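## Task

Slide or carry the orange bin, and no other bin, to the side of the bench closest to the arms. Then set the hook down flat on the bench next to that bin, with its handle sticking out past that same edge. All other objects must finish resting on the same support they started on. Nothing may count as placed if a robot is still holding it there. Finish by opening the grippers and pulling the arms away.

## Robot and tools

Robots. Three identical i2rt Big YAM arms named arm1, arm2 and arm3. Each has six revolute joints, a two-finger gripper and a wrist camera (arm1_cam_wrist, arm2_cam_wrist, arm3_cam_wrist). Two fixed room cameras, room_a and room_b, watch the scene. The hand reaches roughly 1.0 m from the joint1 axis. Joints move at different speeds, so the hand can sweep a wide, curved path between postures.

Frames. Everything shares one scene frame with its origin on the floor and +z up. The hand point lies midway between the fingertips; its z axis runs along the fingers and the fingers open along its y axis. Each arm's foot pose is real but never printed.

Joint targets (all absolute, never offsets). joint1_rad -2.879 to 2.879, turns the arm about its foot, positive counter-clockwise seen from above, 0 means the arm unfolds the way its foot faces. joint2_rad 0 to 3.141, shoulder; 0 leaves the upper arm pointing back about level, larger values lift it up and forward. joint3_rad 0 to 3.019, elbow; 0 is fully folded, larger opens it. joint4_rad -1.692 to 1.57, hand pitch, positive tips fingers up. joint5_rad -1.57 to 1.57, sideways hand swing, positive to the arm's right. joint6_rad -2.094 to 2.094, hand roll, positive clockwise viewed from behind the hand. gripper_m 0 to 0.093, the fingertip gap in metres (each finger moves half of it); grip force tops out near 50 to 62 N per pad. Tolerances counted as arrived: 0.045, 0.14, 0.09, 0.055, 0.03, 0.035 rad and 0.003 m. With joints 1 and 6 at zero and the hand level pointing forward, the wrist camera sits above the hand looking at the fingertips.

execute_actions. Argument actions is a list holding one action or nothing. An action is an object keyed by robot name; under each name goes "joints", an object mapping joint names (joint1_rad ... joint6_rad, gripper_m) to absolute target values in radians or metres. Several robots can be commanded in the same action; their motions start together and may finish at different times. A joint or robot left out may keep pushing toward an earlier target. Optional cameras lists which images to return (omit, null or ["all"] for every camera, [] for none). Unknown keys, unknown camera names or values out of range cause the whole call to be rejected with no motion. One action lasts at most 15 s. An empty list only reports state and images. Example: {"arm1": {"joints": {"gripper_m": 0.05}}, "arm2": {"joints": {"joint1_rad": 0.3}}}.

wait. seconds from 0 to 10; commands nothing new and returns state and images.

zoom_image. camera (one of the five names) and region [x0, y0, x1, y1] in pixels of that camera's latest full image, origin top-left, at most 504 by 504. Gives a finer view.

read_manual. Optional section "licences"; only returns URDF licence text.

finished_scene. scene is the integer of the current scene; ends it permanently after the last command has been held, reports success and gives the next task.

Reading results. joint_positions gives each joint's measured value. joint_status tells how each commanded motion ended: done, "off_target" (stopped short and may still push), "contact_stop" or "time_out" (target dropped, joint holds where it stopped, except a timed-out joint that keeps a target within 0.375, 0.375, 0.113, 0.225, 0.075, 0.3 rad of its position for joints 1 to 6 and keeps pushing). "joint command not followed", usually with a cause line, means a self/inter-arm collision guard blocked that arm's joint targets (its gripper target still runs); such joints read "not_followed" and the arm may retry them later. on_its_own lists what the robot is doing uncommanded; "held at" is a target, not a position. To relieve a pushing joint, send it its reported position. Tiny target changes may produce no motion. A joint carrying a load sags over time. A pictures line names the returned images in order. If a call reports a stop, later motion calls in that same reply are skipped.

Cameras. Calibration lines give K, distortion D and T_world_to_cam (scene to camera, metres) per camera; room cameras may be off by a couple of degrees and millimetres, and wrist camera poses inherit joint reading errors.

Cautions. The arms keep pushing on contact and can push hard; sustained pushing or holding heats motors. A MOTOR HOT line appears at 85 °C; at 100 °C the arm goes limp and drops (OVER-TEMPERATURE FAULT, with "limit_stop_at_motor_heat" on unfinished keys; resend targets afterward). Never press two arms together; the collision guard ignores fingers, gripper housings and wrist cameras and can react late. Don't knock anything off the work area or onto the floor. Avoid drops, slips and slams. Loose objects may get nudged by outside disturbances. The simulation runs while you compose replies, holding the last command.

Each tool is called by a JSON object that holds its "name" and its "arguments".

## Session

{"name": "execute_actions", "arguments": {"actions": []}}

Scene clock: 0.00 s.
arm1.joint_positions: joint1_rad=+0.810 joint2_rad=+0.501 joint3_rad=+1.517 joint4_rad=-1.337 joint5_rad=-0.158 joint6_rad=-0.273 gripper_m=+0.095
arm1.joint_status: not commanded
arm1.hand: x=-1.0377 y=+0.0840 z=+1.4176 quat_wxyz=(-0.206, +0.801, -0.117, -0.550) (m; scene frame)
arm2.joint_positions: joint1_rad=-0.567 joint2_rad=+0.523 joint3_rad=+1.609 joint4_rad=-1.221 joint5_rad=+0.137 joint6_rad=+0.507 gripper_m=+0.095
arm2.joint_status: not commanded
arm2.hand: x=+0.0977 y=+0.1099 z=+1.4063 quat_wxyz=(-0.509, +0.146, -0.737, -0.420) (m; scene frame)
arm3.joint_positions: joint1_rad=+0.524 joint2_rad=+0.525 joint3_rad=+1.355 joint4_rad=-1.365 joint5_rad=+0.166 joint6_rad=-0.390 gripper_m=+0.094
arm3.joint_status: not commanded
arm3.hand: x=+0.8363 y=+0.1797 z=+1.2904 quat_wxyz=(-0.390, +0.798, -0.338, -0.311) (m; scene frame)
pictures: arm1_cam_wrist, arm2_cam_wrist, arm3_cam_wrist, room_a, room_b
Images, in order (width x height): arm1_cam_wrist 504x504, arm2_cam_wrist 504x504, arm3_cam_wrist 504x504, room_a 504x504, room_b 504x504.

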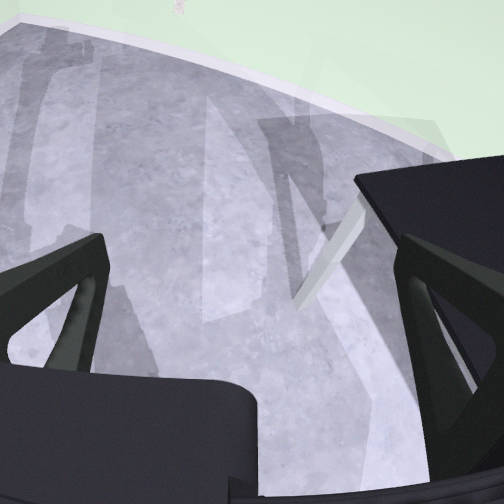

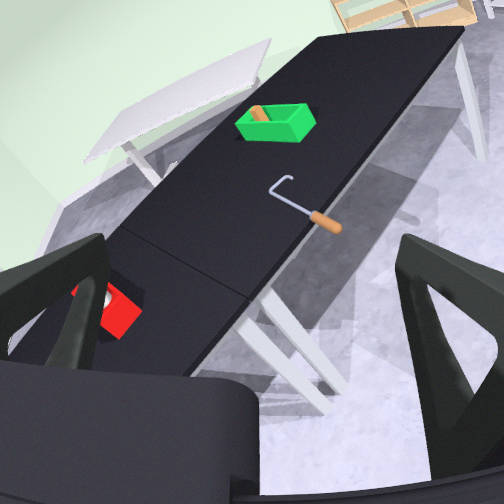

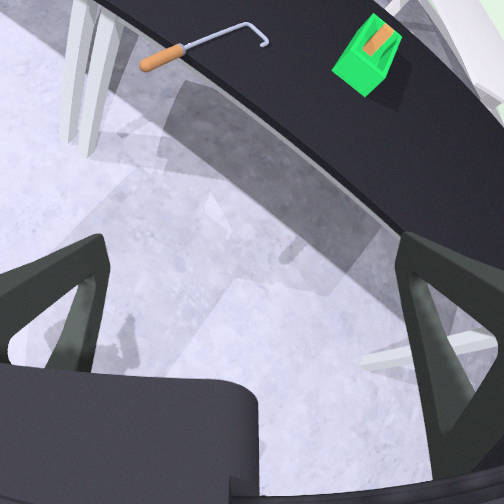

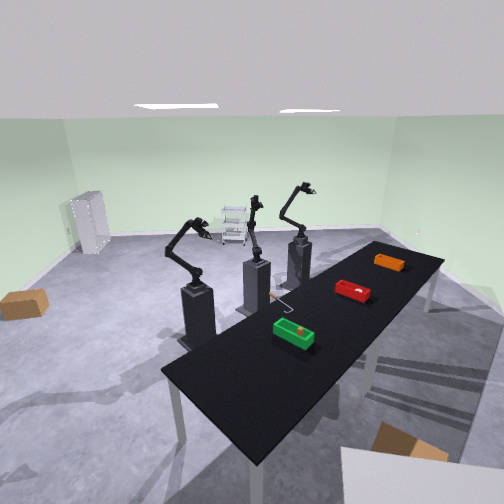

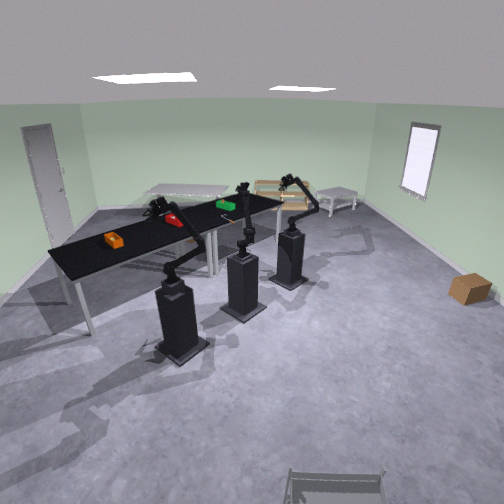

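{"name": "zoom_image", "arguments": {"camera": "room_a", "region": [240, 230, 460, 400]}}

{"name": "zoom_image", "arguments": {"camera": "room_b", "region": [40, 180, 260, 300]}}

{"name": "zoom_image", "arguments": {"camera": "arm2_cam_wrist", "region": [220, 90, 380, 250]}}

{"name": "zoom_image", "arguments": {"camera": "arm3_cam_wrist", "region": [120, 0, 420, 120]}}

Region (240, 230, 460, 400) of room_a's 504x504 image, scaled by 2.291, with more detail than that image has; it fills the top 389 rows of this view, and the rest is white.

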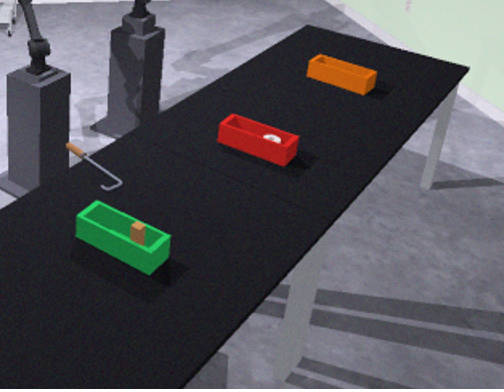

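Region (40, 180, 260, 300) of room_b's 504x504 image, scaled by 2.291, with more detail than that image has; it fills the top 275 rows of this view, and the rest is white.

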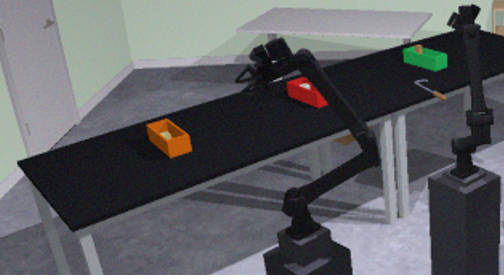

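Region (220, 90, 380, 250) of arm2_cam_wrist's 504x504 image, scaled by 3.150, with more detail than that image has.

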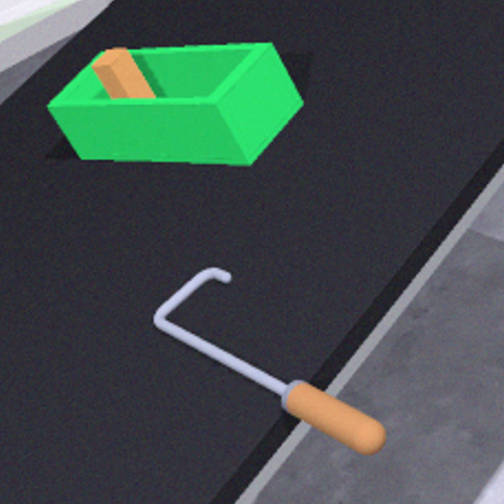

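Region (120, 0, 420, 120) of arm3_cam_wrist's 504x504 image, scaled by 1.680, with more detail than that image has; it fills the top 202 rows of this view, and the rest is white.

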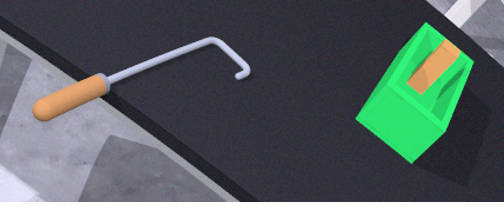

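{"name": "execute_actions", "arguments": {"actions": [{"arm1":{"joints":{"joint1_rad":0.05,"joint2_rad":1.2,"joint3_rad":1.4,"joint4_rad":-0.35,"joint5_rad":0,"joint6_rad":0}},"arm2":{"joints":{"joint1_rad":-0.843,"joint2_rad":2.33,"joint3_rad":1.424,"joint4_rad":0.91,"joint5_rad":-0.65,"joint6_rad":0}}}]}}

Scene clock: 54.57 s.
arm1.joint_positions: joint1_rad=+0.043 joint2_rad=+1.216 joint3_rad=+1.382 joint4_rad=-0.370 joint5_rad=+0.000 joint6_rad=-0.008 gripper_m=+0.095
arm1.joint_status: all done
arm1.hand: x=-0.9741 y=+0.5744 z=+1.3178 quat_wxyz=(-0.416, +0.585, -0.511, -0.473) (m; scene frame)
arm2.joint_positions: joint1_rad=-0.836 joint2_rad=+2.326 joint3_rad=+1.421 joint4_rad=+0.884 joint5_rad=-0.645 joint6_rad=+0.010 gripper_m=+0.095
arm2.joint_status: all done
arm2.hand: x=+0.4954 y=+0.6087 z=+0.7798 quat_wxyz=(-0.532, +0.451, -0.550, -0.460) (m; scene frame)
arm3.joint_positions: joint1_rad=+0.524 joint2_rad=+0.525 joint3_rad=+1.355 joint4_rad=-1.365 joint5_rad=+0.166 joint6_rad=-0.390 gripper_m=+0.094
arm3.joint_status: not commanded
arm3.hand: x=+0.8363 y=+0.1797 z=+1.2904 quat_wxyz=(-0.390, +0.798, -0.338, -0.311) (m; scene frame)
pictures: arm1_cam_wrist, arm2_cam_wrist, arm3_cam_wrist, room_a, room_b
camera_calibration (this result's frames):
arm1_cam_wrist: T_world_to_cam=[[0.989566, 0.143133, 0.0164665, 0.861152], [0.116288, -0.725991, -0.677801, 1.43054], [-0.0850612, 0.672644, -0.735061, 0.626895], [0, 0, 0, 1]] pos_world=[-0.965196, 0.493621, 1.41625]
arm2_cam_wrist: T_world_to_cam=[[0.983493, -0.178486, -0.0297359, -0.356897], [-0.128404, -0.572634, -0.809693, 1.05027], [0.127491, 0.800146, -0.5861, 0.0309502], [0, 0, 0, 1]] pos_world=[0.481919, 0.512957, 0.857927]
Images, in order (width x height): arm1_cam_wrist 504x504, arm2_cam_wrist 504x504, arm3_cam_wrist 504x504, room_a 504x504, room_b 504x504.

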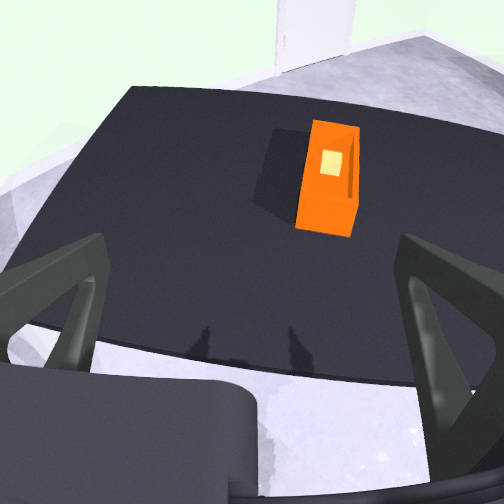

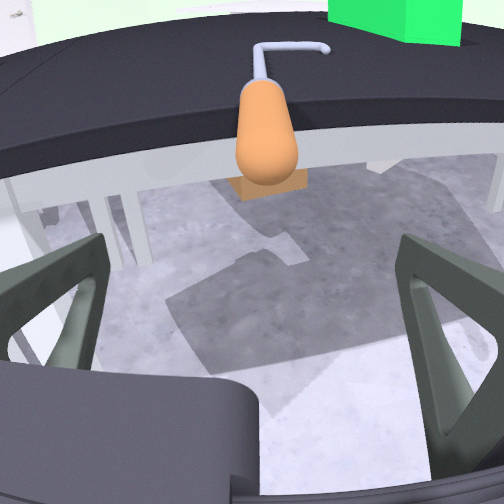

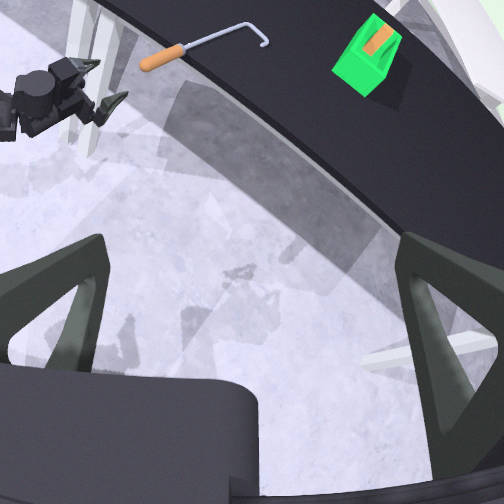

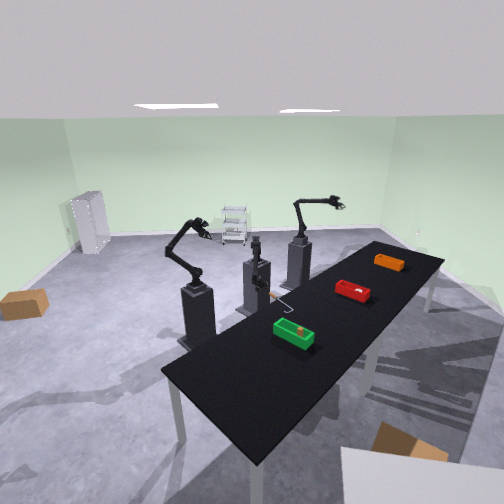

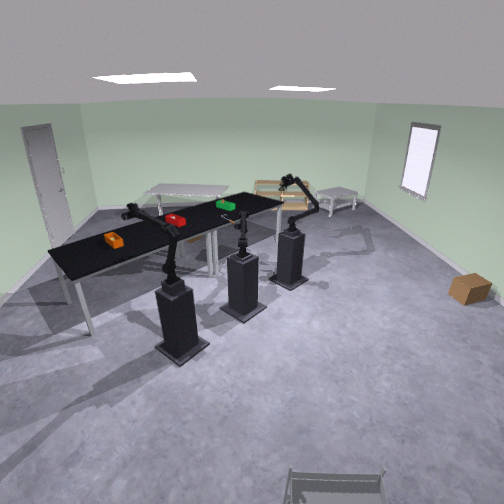

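{"name": "execute_actions", "arguments": {"actions": [{"arm2":{"joints":{"joint1_rad":-0.79,"joint2_rad":2.43,"joint3_rad":1.635,"joint4_rad":0.81,"joint5_rad":-0.6}}}], "cameras": []}}

{"name": "execute_actions", "arguments": {"actions": [{"arm2":{"joints":{"joint1_rad":-0.741,"joint2_rad":2.533,"joint3_rad":1.867,"joint4_rad":0.68,"joint5_rad":-0.547}}}], "cameras": ["arm2_cam_wrist","arm3_cam_wrist","arm1_cam_wrist"]}}

{"name": "zoom_image", "arguments": {"camera": "arm3_cam_wrist", "region": [40, 0, 300, 150]}}

{"name": "zoom_image", "arguments": {"camera": "arm1_cam_wrist", "region": [250, 100, 410, 260]}}

Scene clock: 71.87 s.
arm1.joint_positions: joint1_rad=+0.043 joint2_rad=+1.216 joint3_rad=+1.382 joint4_rad=-0.370 joint5_rad=+0.000 joint6_rad=-0.008 gripper_m=+0.095
arm1.joint_status: not commanded
arm1.hand: x=-0.9741 y=+0.5744 z=+1.3178 quat_wxyz=(-0.416, +0.585, -0.511, -0.473) (m; scene frame)
arm2.joint_positions: joint1_rad=-0.788 joint2_rad=+2.407 joint3_rad=+1.592 joint4_rad=+0.827 joint5_rad=-0.604 joint6_rad=+0.010 gripper_m=+0.095
arm2.joint_status: all done
arm2.hand: x=+0.5027 y=+0.6623 z=+0.7841 quat_wxyz=(-0.542, +0.452, -0.536, -0.463) (m; scene frame)
arm3.joint_positions: joint1_rad=+0.524 joint2_rad=+0.525 joint3_rad=+1.355 joint4_rad=-1.365 joint5_rad=+0.166 joint6_rad=-0.390 gripper_m=+0.094
arm3.joint_status: not commanded
arm3.hand: x=+0.8363 y=+0.1797 z=+1.2904 quat_wxyz=(-0.390, +0.798, -0.338, -0.311) (m; scene frame)
pictures: none
No camera images: the call's "cameras" was empty. Leave "cameras" out to get every camera's image.

Scene clock: 72.87 s.
arm1.joint_positions: joint1_rad=+0.043 joint2_rad=+1.216 joint3_rad=+1.382 joint4_rad=-0.370 joint5_rad=+0.000 joint6_rad=-0.008 gripper_m=+0.095
arm1.joint_status: not commanded
arm1.hand: x=-0.9741 y=+0.5744 z=+1.3178 quat_wxyz=(-0.416, +0.585, -0.511, -0.473) (m; scene frame)
arm2.joint_positions: joint1_rad=-0.738 joint2_rad=+2.511 joint3_rad=+1.821 joint4_rad=+0.697 joint5_rad=-0.551 joint6_rad=+0.010 gripper_m=+0.095
arm2.joint_status: all done
arm2.hand: x=+0.5126 y=+0.7245 z=+0.7835 quat_wxyz=(-0.541, +0.451, -0.539, -0.462) (m; scene frame)
arm3.joint_positions: joint1_rad=+0.524 joint2_rad=+0.525 joint3_rad=+1.355 joint4_rad=-1.365 joint5_rad=+0.166 joint6_rad=-0.390 gripper_m=+0.094
arm3.joint_status: not commanded
arm3.hand: x=+0.8363 y=+0.1797 z=+1.2904 quat_wxyz=(-0.390, +0.798, -0.338, -0.311) (m; scene frame)
pictures: arm1_cam_wrist, arm2_cam_wrist, arm3_cam_wrist
camera_calibration (this result's frames):
arm1_cam_wrist: T_world_to_cam=[[0.989566, 0.143133, 0.0164665, 0.861152], [0.116288, -0.725991, -0.677801, 1.43054], [-0.0850612, 0.672644, -0.735061, 0.626895], [0, 0, 0, 1]] pos_world=[-0.965196, 0.493621, 1.41625]
arm2_cam_wrist: T_world_to_cam=[[0.984574, -0.174496, -0.0128746, -0.369662], [-0.109431, -0.556695, -0.823478, 1.11135], [0.136526, 0.812183, -0.567203, -0.0898694], [0, 0, 0, 1]] pos_world=[0.497846, 0.627171, 0.859442]
Images, in order (width x height): arm1_cam_wrist 504x504, arm2_cam_wrist 504x504, arm3_cam_wrist 504x504.

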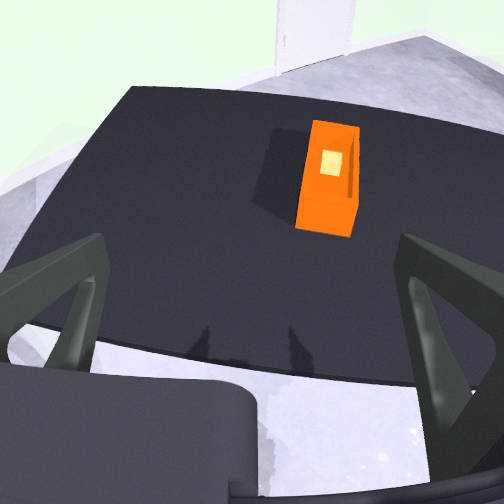

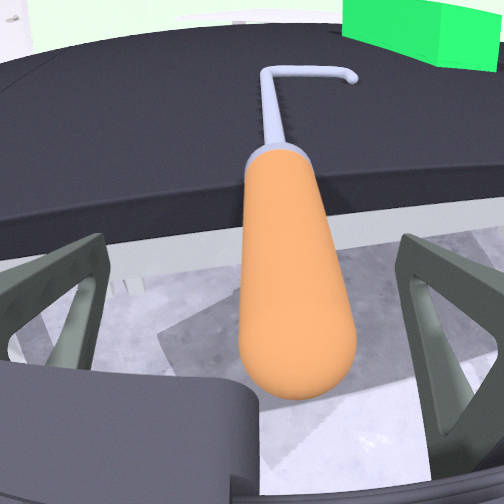

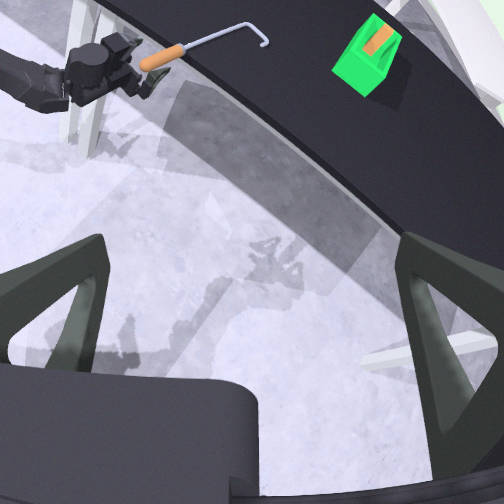

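Region (40, 0, 300, 150) of arm3_cam_wrist's 504x504 image, scaled by 1.938, with more detail than that image has; it fills the top 291 rows of this view, and the rest is white.

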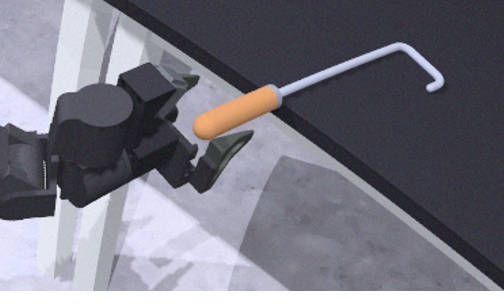

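Region (250, 100, 410, 260) of arm1_cam_wrist's 504x504 image, scaled by 3.150, with more detail than that image has.

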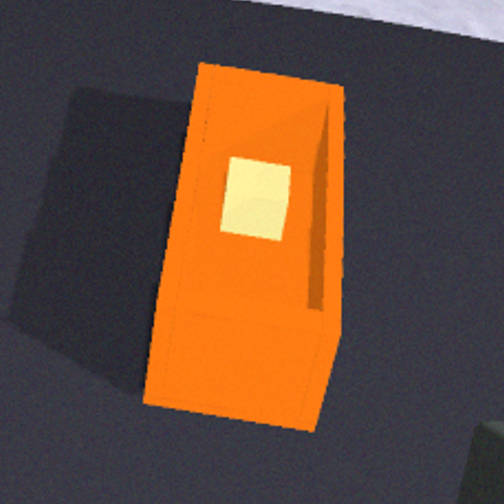

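{"name": "execute_actions", "arguments": {"actions": [{"arm2":{"joints":{"joint1_rad":-0.738,"joint2_rad":2.605,"joint3_rad":2.005,"joint4_rad":0.605,"joint5_rad":-0.54}}}], "cameras": ["arm2_cam_wrist","arm3_cam_wrist"]}}

Scene clock: 79.40 s.
arm1.joint_positions: joint1_rad=+0.043 joint2_rad=+1.216 joint3_rad=+1.382 joint4_rad=-0.370 joint5_rad=+0.000 joint6_rad=-0.008 gripper_m=+0.095
arm1.joint_status: not commanded
arm1.hand: x=-0.9741 y=+0.5744 z=+1.3178 quat_wxyz=(-0.416, +0.585, -0.511, -0.473) (m; scene frame)
arm2.joint_positions: joint1_rad=-0.738 joint2_rad=+2.569 joint3_rad=+1.951 joint4_rad=+0.624 joint5_rad=-0.545 joint6_rad=+0.010 gripper_m=+0.095
arm2.joint_status: all done
arm2.hand: x=+0.5307 y=+0.7437 z=+0.7845 quat_wxyz=(-0.542, +0.450, -0.541, -0.460) (m; scene frame)
arm3.joint_positions: joint1_rad=+0.524 joint2_rad=+0.525 joint3_rad=+1.355 joint4_rad=-1.365 joint5_rad=+0.166 joint6_rad=-0.390 gripper_m=+0.094
arm3.joint_status: not commanded
arm3.hand: x=+0.8363 y=+0.1797 z=+1.2904 quat_wxyz=(-0.390, +0.798, -0.338, -0.311) (m; scene frame)
pictures: arm2_cam_wrist, arm3_cam_wrist
camera_calibration (this result's frames):
arm2_cam_wrist: T_world_to_cam=[[0.983406, -0.180884, -0.013932, -0.377864], [-0.114132, -0.557143, -0.822536, 1.12691], [0.141022, 0.810477, -0.568542, -0.107438], [0, 0, 0, 1]] pos_world=[0.51536, 0.646574, 0.860574]
Images, in order (width x height): arm2_cam_wrist 504x504, arm3_cam_wrist 504x504.

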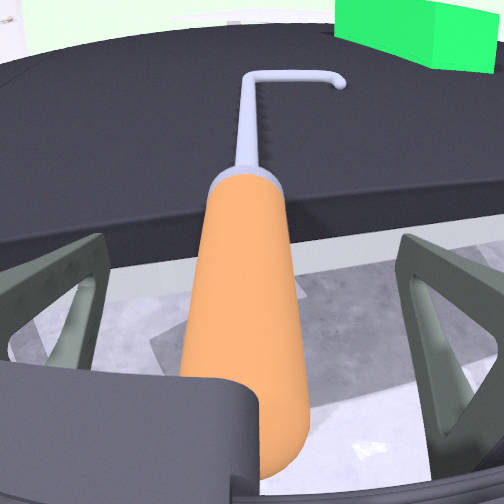

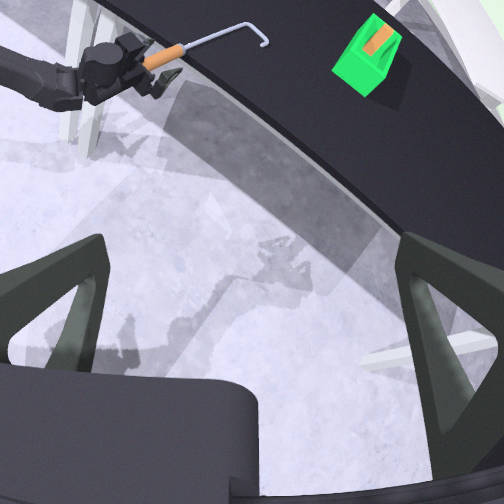

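{"name": "execute_actions", "arguments": {"actions": [{"arm2":{"joints":{"joint2_rad":2.625}}}], "cameras": []}}

{"name": "execute_actions", "arguments": {"actions": [{"arm2":{"joints":{"gripper_m":0.0}}}], "cameras": ["arm2_cam_wrist","arm3_cam_wrist"]}}

Scene clock: 82.43 s.
arm1.joint_positions: joint1_rad=+0.043 joint2_rad=+1.216 joint3_rad=+1.382 joint4_rad=-0.370 joint5_rad=+0.000 joint6_rad=-0.008 gripper_m=+0.095
arm1.joint_status: not commanded
arm1.hand: x=-0.9741 y=+0.5744 z=+1.3178 quat_wxyz=(-0.416, +0.585, -0.511, -0.473) (m; scene frame)
arm2.joint_positions: joint1_rad=-0.738 joint2_rad=+2.585 joint3_rad=+1.952 joint4_rad=+0.624 joint5_rad=-0.545 joint6_rad=+0.010 gripper_m=+0.095
arm2.joint_status: all done
arm2.hand: x=+0.5300 y=+0.7431 z=+0.7711 quat_wxyz=(-0.537, +0.450, -0.546, -0.459) (m; scene frame)
arm3.joint_positions: joint1_rad=+0.524 joint2_rad=+0.525 joint3_rad=+1.355 joint4_rad=-1.365 joint5_rad=+0.166 joint6_rad=-0.390 gripper_m=+0.094
arm3.joint_status: not commanded
arm3.hand: x=+0.8363 y=+0.1797 z=+1.2904 quat_wxyz=(-0.390, +0.798, -0.338, -0.311) (m; scene frame)
pictures: none
No camera images: the call's "cameras" was empty. Leave "cameras" out to get every camera's image.

Scene clock: 83.17 s.
arm1.joint_positions: joint1_rad=+0.043 joint2_rad=+1.216 joint3_rad=+1.382 joint4_rad=-0.370 joint5_rad=+0.000 joint6_rad=-0.008 gripper_m=+0.095
arm1.joint_status: not commanded
arm1.hand: x=-0.9741 y=+0.5744 z=+1.3178 quat_wxyz=(-0.416, +0.585, -0.511, -0.473) (m; scene frame)
arm2.joint_positions: joint1_rad=-0.738 joint2_rad=+2.585 joint3_rad=+1.952 joint4_rad=+0.623 joint5_rad=-0.545 joint6_rad=+0.008 gripper_m=+0.030
arm2.joint_status: gripper_m off_target (ended at +0.030, target +0.000)
arm2.hand: x=+0.5297 y=+0.7433 z=+0.7710 quat_wxyz=(-0.537, +0.451, -0.545, -0.459) (m; scene frame)
arm3.joint_positions: joint1_rad=+0.524 joint2_rad=+0.525 joint3_rad=+1.355 joint4_rad=-1.365 joint5_rad=+0.166 joint6_rad=-0.390 gripper_m=+0.094
arm3.joint_status: not commanded
arm3.hand: x=+0.8363 y=+0.1797 z=+1.2904 quat_wxyz=(-0.390, +0.798, -0.338, -0.311) (m; scene frame)
pictures: arm2_cam_wrist, arm3_cam_wrist
camera_calibration (this result's frames):
arm2_cam_wrist: T_world_to_cam=[[0.983411, -0.180244, -0.0203835, -0.372658], [-0.12074, -0.566578, -0.815114, 1.12028], [0.13537, 0.804053, -0.578941, -0.0988661], [0, 0, 0, 1]] pos_world=[0.515121, 0.647048, 0.848319]
Images, in order (width x height): arm2_cam_wrist 504x504, arm3_cam_wrist 504x504.

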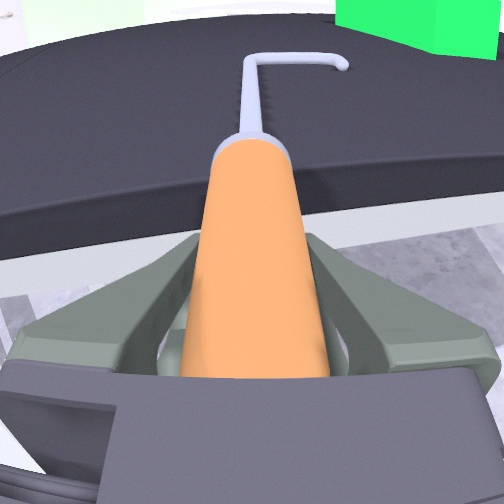

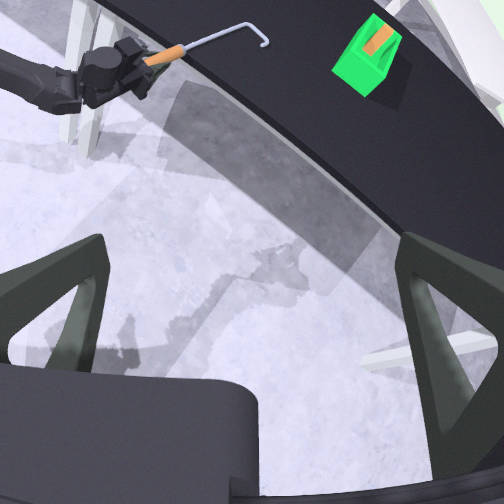

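{"name": "execute_actions", "arguments": {"actions": [{"arm2":{"joints":{"joint2_rad":2.33,"joint4_rad":0.40}}}], "cameras": ["arm2_cam_wrist"]}}

Scene clock: 102.83 s.
arm1.joint_positions: joint1_rad=+0.043 joint2_rad=+1.216 joint3_rad=+1.382 joint4_rad=-0.370 joint5_rad=+0.000 joint6_rad=-0.008 gripper_m=+0.095
arm1.joint_status: not commanded
arm1.hand: x=-0.9741 y=+0.5744 z=+1.3178 quat_wxyz=(-0.416, +0.585, -0.511, -0.473) (m; scene frame)
arm2.joint_positions: joint1_rad=-0.738 joint2_rad=+2.360 joint3_rad=+1.960 joint4_rad=+0.402 joint5_rad=-0.543 joint6_rad=-0.003 gripper_m=+0.030
arm2.joint_status: all done
arm2.hand: x=+0.5322 y=+0.7444 z=+0.9273 quat_wxyz=(-0.544, +0.453, -0.539, -0.456) (m; scene frame)
arm3.joint_positions: joint1_rad=+0.524 joint2_rad=+0.525 joint3_rad=+1.355 joint4_rad=-1.365 joint5_rad=+0.166 joint6_rad=-0.390 gripper_m=+0.094
arm3.joint_status: not commanded
arm3.hand: x=+0.8363 y=+0.1797 z=+1.2904 quat_wxyz=(-0.390, +0.798, -0.338, -0.311) (m; scene frame)
pictures: arm2_cam_wrist
camera_calibration (this result's frames):
arm2_cam_wrist: T_world_to_cam=[[0.983336, -0.181781, -0.00233482, -0.38733], [-0.105573, -0.560542, -0.821369, 1.24182], [0.148, 0.807928, -0.570393, -0.0271564], [0, 0, 0, 1]] pos_world=[0.515997, 0.647622, 1.00359]
Images, in order (width x height): arm2_cam_wrist 504x504.

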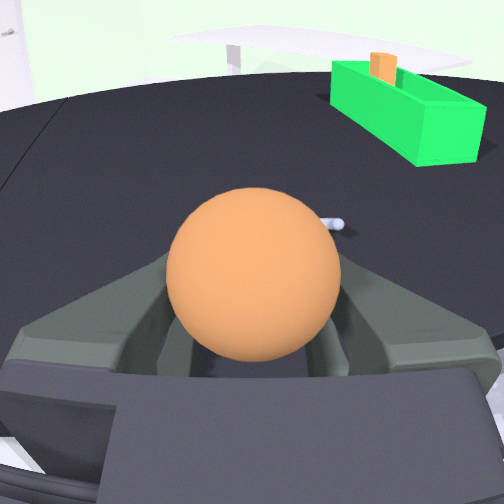

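{"name": "execute_actions", "arguments": {"actions": [{"arm2":{"joints":{"joint2_rad":2.62,"joint4_rad":0.64}}}], "cameras": ["arm2_cam_wrist","arm3_cam_wrist"]}}

Scene clock: 112.43 s.
arm1.joint_positions: joint1_rad=+0.043 joint2_rad=+1.216 joint3_rad=+1.382 joint4_rad=-0.370 joint5_rad=+0.000 joint6_rad=-0.008 gripper_m=+0.095
arm1.joint_status: not commanded
arm1.hand: x=-0.9741 y=+0.5744 z=+1.3178 quat_wxyz=(-0.416, +0.585, -0.511, -0.473) (m; scene frame)
arm2.joint_positions: joint1_rad=-0.738 joint2_rad=+2.608 joint3_rad=+1.969 joint4_rad=+0.630 joint5_rad=-0.540 joint6_rad=-0.002 gripper_m=+0.030
arm2.joint_status: all done
arm2.hand: x=+0.5319 y=+0.7443 z=+0.7609 quat_wxyz=(-0.541, +0.452, -0.544, -0.455) (m; scene frame)
arm3.joint_positions: joint1_rad=+0.524 joint2_rad=+0.525 joint3_rad=+1.355 joint4_rad=-1.365 joint5_rad=+0.166 joint6_rad=-0.390 gripper_m=+0.094
arm3.joint_status: not commanded
arm3.hand: x=+0.8363 y=+0.1797 z=+1.2904 quat_wxyz=(-0.390, +0.798, -0.338, -0.311) (m; scene frame)
pictures: arm2_cam_wrist, arm3_cam_wrist
camera_calibration (this result's frames):
arm2_cam_wrist: T_world_to_cam=[[0.982592, -0.185504, -0.0100746, -0.378384], [-0.115393, -0.566924, -0.815648, 1.11065], [0.145595, 0.802612, -0.57846, -0.110629], [0, 0, 0, 1]] pos_world=[0.516066, 0.648257, 0.838097]
Images, in order (width x height): arm2_cam_wrist 504x504, arm3_cam_wrist 504x504.

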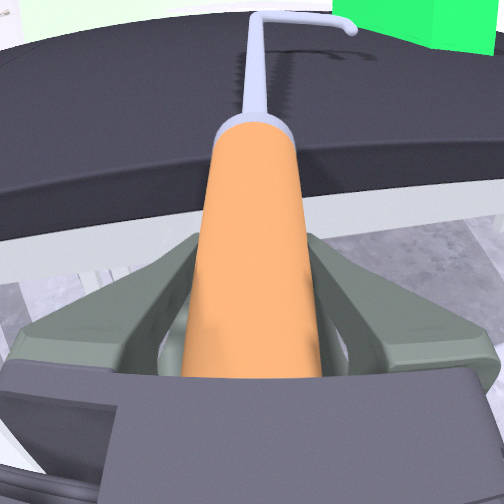

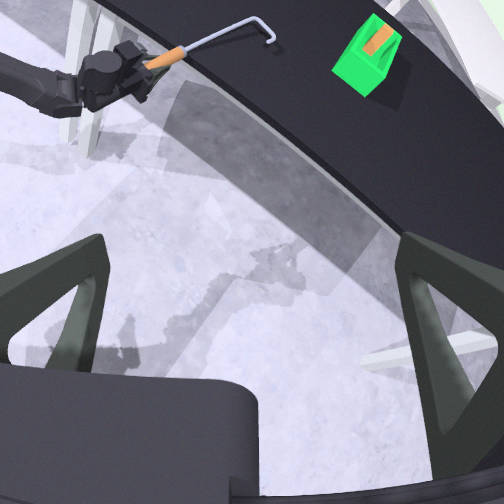

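{"name": "execute_actions", "arguments": {"actions": [{"arm2":{"joints":{"joint2_rad":2.565}}}], "cameras": ["arm2_cam_wrist"]}}

Scene clock: 114.90 s.
arm1.joint_positions: joint1_rad=+0.043 joint2_rad=+1.216 joint3_rad=+1.382 joint4_rad=-0.370 joint5_rad=+0.000 joint6_rad=-0.008 gripper_m=+0.095
arm1.joint_status: not commanded
arm1.hand: x=-0.9741 y=+0.5744 z=+1.3178 quat_wxyz=(-0.416, +0.585, -0.511, -0.473) (m; scene frame)
arm2.joint_positions: joint1_rad=-0.738 joint2_rad=+2.605 joint3_rad=+1.969 joint4_rad=+0.630 joint5_rad=-0.540 joint6_rad=-0.002 gripper_m=+0.030
arm2.joint_status: all done
arm2.hand: x=+0.5321 y=+0.7445 z=+0.7639 quat_wxyz=(-0.542, +0.452, -0.543, -0.455) (m; scene frame)
arm3.joint_positions: joint1_rad=+0.524 joint2_rad=+0.525 joint3_rad=+1.355 joint4_rad=-1.365 joint5_rad=+0.166 joint6_rad=-0.390 gripper_m=+0.094
arm3.joint_status: not commanded
arm3.hand: x=+0.8363 y=+0.1797 z=+1.2904 quat_wxyz=(-0.390, +0.798, -0.338, -0.311) (m; scene frame)
pictures: arm2_cam_wrist
camera_calibration (this result's frames):
arm2_cam_wrist: T_world_to_cam=[[0.982609, -0.185502, -0.00833475, -0.379868], [-0.113561, -0.56481, -0.81737, 1.11206], [0.146916, 0.804101, -0.576053, -0.112725], [0, 0, 0, 1]] pos_world=[0.516109, 0.648281, 0.840865]
Images, in order (width x height): arm2_cam_wrist 504x504.

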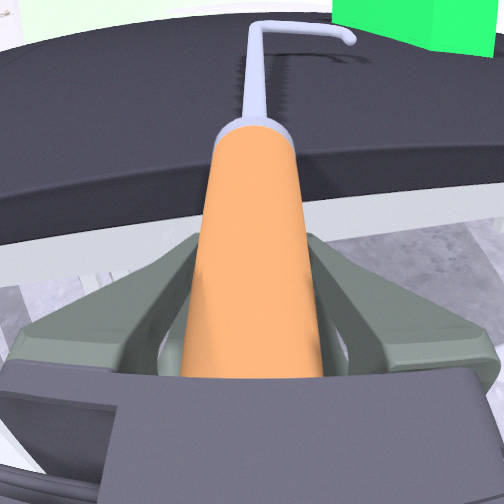

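{"name": "execute_actions", "arguments": {"actions": [{"arm2":{"joints":{"joint2_rad":2.55}}}], "cameras": ["arm2_cam_wrist"]}}

Scene clock: 117.37 s.
arm1.joint_positions: joint1_rad=+0.043 joint2_rad=+1.216 joint3_rad=+1.382 joint4_rad=-0.370 joint5_rad=+0.000 joint6_rad=-0.008 gripper_m=+0.095
arm1.joint_status: not commanded
arm1.hand: x=-0.9741 y=+0.5744 z=+1.3178 quat_wxyz=(-0.416, +0.585, -0.511, -0.473) (m; scene frame)
arm2.joint_positions: joint1_rad=-0.738 joint2_rad=+2.598 joint3_rad=+1.969 joint4_rad=+0.630 joint5_rad=-0.540 joint6_rad=-0.002 gripper_m=+0.030
arm2.joint_status: all done
arm2.hand: x=+0.5326 y=+0.7450 z=+0.7700 quat_wxyz=(-0.544, +0.452, -0.541, -0.456) (m; scene frame)
arm3.joint_positions: joint1_rad=+0.524 joint2_rad=+0.525 joint3_rad=+1.355 joint4_rad=-1.365 joint5_rad=+0.166 joint6_rad=-0.390 gripper_m=+0.094
arm3.joint_status: not commanded
arm3.hand: x=+0.8363 y=+0.1797 z=+1.2904 quat_wxyz=(-0.390, +0.798, -0.338, -0.311) (m; scene frame)
pictures: arm2_cam_wrist
camera_calibration (this result's frames):
arm2_cam_wrist: T_world_to_cam=[[0.98263, -0.185509, -0.00485504, -0.382835], [-0.109885, -0.56057, -0.820784, 1.11485], [0.149542, 0.807061, -0.571218, -0.116934], [0, 0, 0, 1]] pos_world=[0.516177, 0.648306, 0.846401]
Images, in order (width x height): arm2_cam_wrist 504x504.

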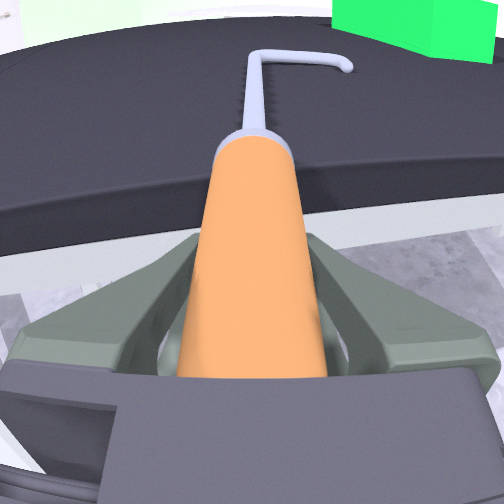

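{"name": "execute_actions", "arguments": {"actions": [{"arm2":{"joints":{"gripper_m":0.07}}}], "cameras": []}}

{"name": "execute_actions", "arguments": {"actions": [{"arm2":{"joints":{"joint6_rad":1.571,"joint2_rad":2.54}}}], "cameras": ["arm2_cam_wrist","arm3_cam_wrist"]}}

Scene clock: 133.13 s.
arm1.joint_positions: joint1_rad=+0.043 joint2_rad=+1.216 joint3_rad=+1.382 joint4_rad=-0.370 joint5_rad=+0.000 joint6_rad=-0.008 gripper_m=+0.095
arm1.joint_status: not commanded
arm1.hand: x=-0.9741 y=+0.5744 z=+1.3178 quat_wxyz=(-0.416, +0.585, -0.511, -0.473) (m; scene frame)
arm2.joint_positions: joint1_rad=-0.738 joint2_rad=+2.585 joint3_rad=+1.969 joint4_rad=+0.630 joint5_rad=-0.540 joint6_rad=-0.002 gripper_m=+0.070
arm2.joint_status: all done
arm2.hand: x=+0.5333 y=+0.7457 z=+0.7819 quat_wxyz=(-0.549, +0.451, -0.536, -0.456) (m; scene frame)
arm3.joint_positions: joint1_rad=+0.524 joint2_rad=+0.525 joint3_rad=+1.355 joint4_rad=-1.365 joint5_rad=+0.166 joint6_rad=-0.390 gripper_m=+0.094
arm3.joint_status: not commanded
arm3.hand: x=+0.8363 y=+0.1797 z=+1.2904 quat_wxyz=(-0.390, +0.798, -0.338, -0.311) (m; scene frame)
pictures: none
No camera images: the call's "cameras" was empty. Leave "cameras" out to get every camera's image.

Scene clock: 135.30 s.
arm1.joint_positions: joint1_rad=+0.043 joint2_rad=+1.216 joint3_rad=+1.382 joint4_rad=-0.370 joint5_rad=+0.000 joint6_rad=-0.008 gripper_m=+0.095
arm1.joint_status: not commanded
arm1.hand: x=-0.9741 y=+0.5744 z=+1.3178 quat_wxyz=(-0.416, +0.585, -0.511, -0.473) (m; scene frame)
arm2.joint_positions: joint1_rad=-0.738 joint2_rad=+2.577 joint3_rad=+1.969 joint4_rad=+0.630 joint5_rad=-0.540 joint6_rad=+1.560 gripper_m=+0.070
arm2.joint_status: all done
arm2.hand: x=+0.5337 y=+0.7460 z=+0.7887 quat_wxyz=(-0.070, -0.055, -0.696, -0.713) (m; scene frame)
arm3.joint_positions: joint1_rad=+0.524 joint2_rad=+0.525 joint3_rad=+1.355 joint4_rad=-1.365 joint5_rad=+0.166 joint6_rad=-0.390 gripper_m=+0.094
arm3.joint_status: not commanded
arm3.hand: x=+0.8363 y=+0.1797 z=+1.2904 quat_wxyz=(-0.390, +0.798, -0.338, -0.311) (m; scene frame)
pictures: arm2_cam_wrist, arm3_cam_wrist
camera_calibration (this result's frames):
arm2_cam_wrist: T_world_to_cam=[[0.0178636, 0.0143792, -0.999737, 0.76678], [-0.905569, -0.423613, -0.0222738, 0.823603], [-0.423822, 0.905729, 0.0054541, -0.329748], [0, 0, 0, 1]] pos_world=[0.592377, 0.636526, 0.786721]
Images, in order (width x height): arm2_cam_wrist 504x504, arm3_cam_wrist 504x504.

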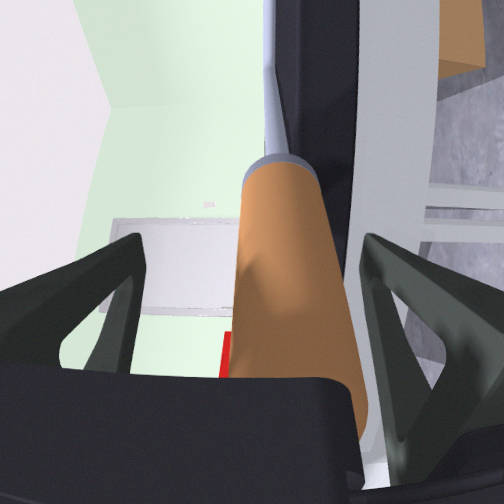

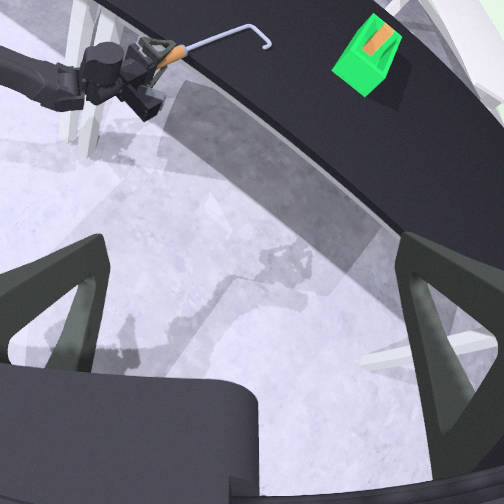

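{"name": "execute_actions", "arguments": {"actions": [{"arm2":{"joints":{"joint2_rad":2.625}}}], "cameras": ["arm2_cam_wrist"]}}

Scene clock: 138.43 s.
arm1.joint_positions: joint1_rad=+0.043 joint2_rad=+1.216 joint3_rad=+1.382 joint4_rad=-0.370 joint5_rad=+0.000 joint6_rad=-0.008 gripper_m=+0.095
arm1.joint_status: not commanded
arm1.hand: x=-0.9741 y=+0.5744 z=+1.3178 quat_wxyz=(-0.416, +0.585, -0.511, -0.473) (m; scene frame)
arm2.joint_positions: joint1_rad=-0.738 joint2_rad=+2.581 joint3_rad=+1.969 joint4_rad=+0.630 joint5_rad=-0.540 joint6_rad=+1.561 gripper_m=+0.070
arm2.joint_status: all done
arm2.hand: x=+0.5335 y=+0.7459 z=+0.7853 quat_wxyz=(-0.069, -0.057, -0.697, -0.712) (m; scene frame)
arm3.joint_positions: joint1_rad=+0.524 joint2_rad=+0.525 joint3_rad=+1.355 joint4_rad=-1.365 joint5_rad=+0.166 joint6_rad=-0.390 gripper_m=+0.094
arm3.joint_status: not commanded
arm3.hand: x=+0.8363 y=+0.1797 z=+1.2904 quat_wxyz=(-0.390, +0.798, -0.338, -0.311) (m; scene frame)
pictures: arm2_cam_wrist
camera_calibration (this result's frames):
arm2_cam_wrist: T_world_to_cam=[[0.0146034, 0.0116427, -0.999826, 0.767236], [-0.905617, -0.423707, -0.0181614, 0.820153], [-0.423844, 0.905725, 0.00435628, -0.32877], [0, 0, 0, 1]] pos_world=[0.592193, 0.636347, 0.78343]
Images, in order (width x height): arm2_cam_wrist 504x504.

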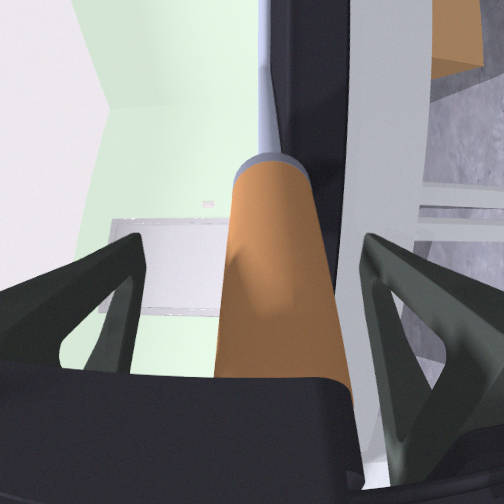

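{"name": "execute_actions", "arguments": {"actions": [{"arm2":{"joints":{"gripper_m":0.0}}}], "cameras": []}}

{"name": "execute_actions", "arguments": {"actions": [{"arm2":{"joints":{"joint2_rad":2.45,"joint4_rad":0.55}}}], "cameras": ["arm2_cam_wrist","arm3_cam_wrist"]}}

Scene clock: 142.73 s.
arm1.joint_positions: joint1_rad=+0.043 joint2_rad=+1.216 joint3_rad=+1.382 joint4_rad=-0.370 joint5_rad=+0.000 joint6_rad=-0.008 gripper_m=+0.095
arm1.joint_status: not commanded
arm1.hand: x=-0.9741 y=+0.5744 z=+1.3178 quat_wxyz=(-0.416, +0.585, -0.511, -0.473) (m; scene frame)
arm2.joint_positions: joint1_rad=-0.738 joint2_rad=+2.589 joint3_rad=+1.969 joint4_rad=+0.630 joint5_rad=-0.540 joint6_rad=+1.562 gripper_m=+0.030
arm2.joint_status: gripper_m off_target (ended at +0.030, target +0.000)
arm2.hand: x=+0.5331 y=+0.7455 z=+0.7785 quat_wxyz=(-0.067, -0.058, -0.699, -0.710) (m; scene frame)
arm3.joint_positions: joint1_rad=+0.524 joint2_rad=+0.525 joint3_rad=+1.355 joint4_rad=-1.365 joint5_rad=+0.166 joint6_rad=-0.390 gripper_m=+0.094
arm3.joint_status: not commanded
arm3.hand: x=+0.8363 y=+0.1797 z=+1.2904 quat_wxyz=(-0.390, +0.798, -0.338, -0.311) (m; scene frame)
pictures: none
No camera images: the call's "cameras" was empty. Leave "cameras" out to get every camera's image.

Scene clock: 143.83 s.
arm1.joint_positions: joint1_rad=+0.043 joint2_rad=+1.216 joint3_rad=+1.382 joint4_rad=-0.370 joint5_rad=+0.000 joint6_rad=-0.008 gripper_m=+0.095
arm1.joint_status: not commanded
arm1.hand: x=-0.9741 y=+0.5744 z=+1.3178 quat_wxyz=(-0.416, +0.585, -0.511, -0.473) (m; scene frame)
arm2.joint_positions: joint1_rad=-0.738 joint2_rad=+2.525 joint3_rad=+1.969 joint4_rad=+0.543 joint5_rad=-0.540 joint6_rad=+1.565 gripper_m=+0.030
arm2.joint_status: all done
arm2.hand: x=+0.5356 y=+0.7480 z=+0.8156 quat_wxyz=(-0.061, -0.064, -0.706, -0.703) (m; scene frame)
arm3.joint_positions: joint1_rad=+0.524 joint2_rad=+0.525 joint3_rad=+1.355 joint4_rad=-1.365 joint5_rad=+0.166 joint6_rad=-0.390 gripper_m=+0.094
arm3.joint_status: not commanded
arm3.hand: x=+0.8363 y=+0.1797 z=+1.2904 quat_wxyz=(-0.390, +0.798, -0.338, -0.311) (m; scene frame)
pictures: arm2_cam_wrist, arm3_cam_wrist
camera_calibration (this result's frames):
arm2_cam_wrist: T_world_to_cam=[[-0.0102313, -0.0118116, -0.999878, 0.82837], [-0.905567, -0.423964, 0.0142746, 0.797286], [-0.42408, 0.905602, -0.0063585, -0.321005], [0, 0, 0, 1]] pos_world=[0.594339, 0.638508, 0.814847]
Images, in order (width x height): arm2_cam_wrist 504x504, arm3_cam_wrist 504x504.

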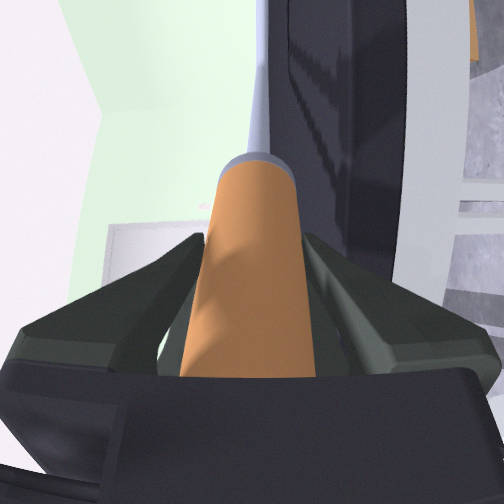

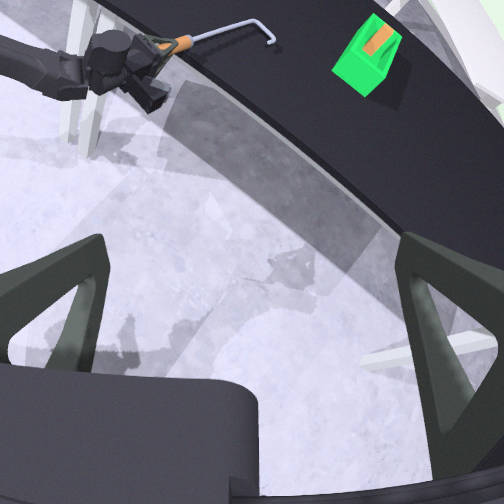

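{"name": "execute_actions", "arguments": {"actions": [{"arm2":{"joints":{"joint2_rad":2.28,"joint4_rad":0.39}}}], "cameras": []}}

{"name": "execute_actions", "arguments": {"actions": [{"arm2":{"joints":{"joint1_rad":0.0,"joint5_rad":0.05}}}], "cameras": ["arm2_cam_wrist","room_a"]}}

Scene clock: 149.03 s.
arm1.joint_positions: joint1_rad=+0.043 joint2_rad=+1.216 joint3_rad=+1.382 joint4_rad=-0.370 joint5_rad=+0.000 joint6_rad=-0.008 gripper_m=+0.095
arm1.joint_status: not commanded
arm1.hand: x=-0.9741 y=+0.5744 z=+1.3178 quat_wxyz=(-0.416, +0.585, -0.511, -0.473) (m; scene frame)
arm2.joint_positions: joint1_rad=-0.738 joint2_rad=+2.315 joint3_rad=+1.969 joint4_rad=+0.377 joint5_rad=-0.540 joint6_rad=+1.567 gripper_m=+0.030
arm2.joint_status: all done
arm2.hand: x=+0.5314 y=+0.7418 z=+0.9667 quat_wxyz=(-0.070, -0.056, -0.693, -0.716) (m; scene frame)
arm3.joint_positions: joint1_rad=+0.524 joint2_rad=+0.525 joint3_rad=+1.355 joint4_rad=-1.365 joint5_rad=+0.166 joint6_rad=-0.390 gripper_m=+0.094
arm3.joint_status: not commanded
arm3.hand: x=+0.8363 y=+0.1797 z=+1.2904 quat_wxyz=(-0.390, +0.798, -0.338, -0.311) (m; scene frame)
pictures: none
No camera images: the call's "cameras" was empty. Leave "cameras" out to get every camera's image.

Scene clock: 151.57 s.
arm1.joint_positions: joint1_rad=+0.043 joint2_rad=+1.216 joint3_rad=+1.382 joint4_rad=-0.370 joint5_rad=+0.000 joint6_rad=-0.008 gripper_m=+0.095
arm1.joint_status: not commanded
arm1.hand: x=-0.9741 y=+0.5744 z=+1.3178 quat_wxyz=(-0.416, +0.585, -0.511, -0.473) (m; scene frame)
arm2.joint_positions: joint1_rad=+0.007 joint2_rad=+2.315 joint3_rad=+1.969 joint4_rad=+0.377 joint5_rad=+0.050 joint6_rad=+1.562 gripper_m=+0.030
arm2.joint_status: all done
arm2.hand: x=-0.0170 y=+0.9325 z=+0.9700 quat_wxyz=(-0.010, -0.006, -0.693, -0.721) (m; scene frame)
arm3.joint_positions: joint1_rad=+0.524 joint2_rad=+0.525 joint3_rad=+1.355 joint4_rad=-1.365 joint5_rad=+0.166 joint6_rad=-0.390 gripper_m=+0.094
arm3.joint_status: not commanded
arm3.hand: x=+0.8363 y=+0.1797 z=+1.2904 quat_wxyz=(-0.390, +0.798, -0.338, -0.311) (m; scene frame)
pictures: arm2_cam_wrist, room_a
camera_calibration (this result's frames):
arm2_cam_wrist: T_world_to_cam=[[0.00222403, 0.029976, -0.999548, 0.940147], [-0.829273, -0.558534, -0.0185954, 0.531508], [-0.55884, 0.828939, 0.0236161, -0.681301], [0, 0, 0, 1]] pos_world=[0.057936, 0.833441, 0.965695]
Images, in order (width x height): arm2_cam_wrist 504x504, room_a 504x504.

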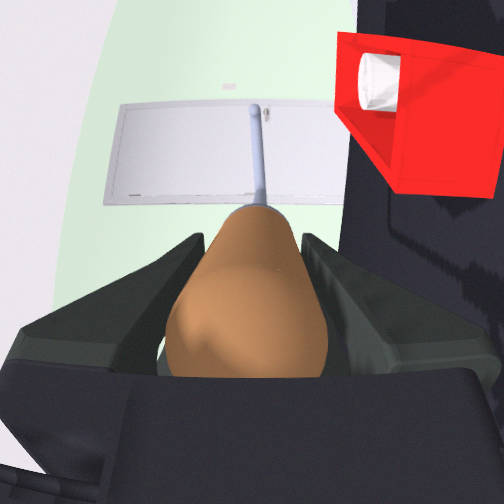

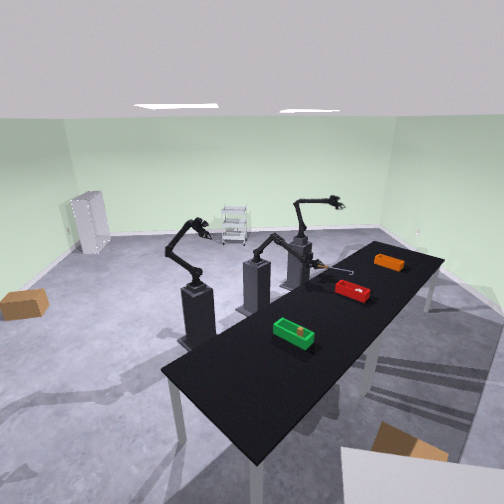

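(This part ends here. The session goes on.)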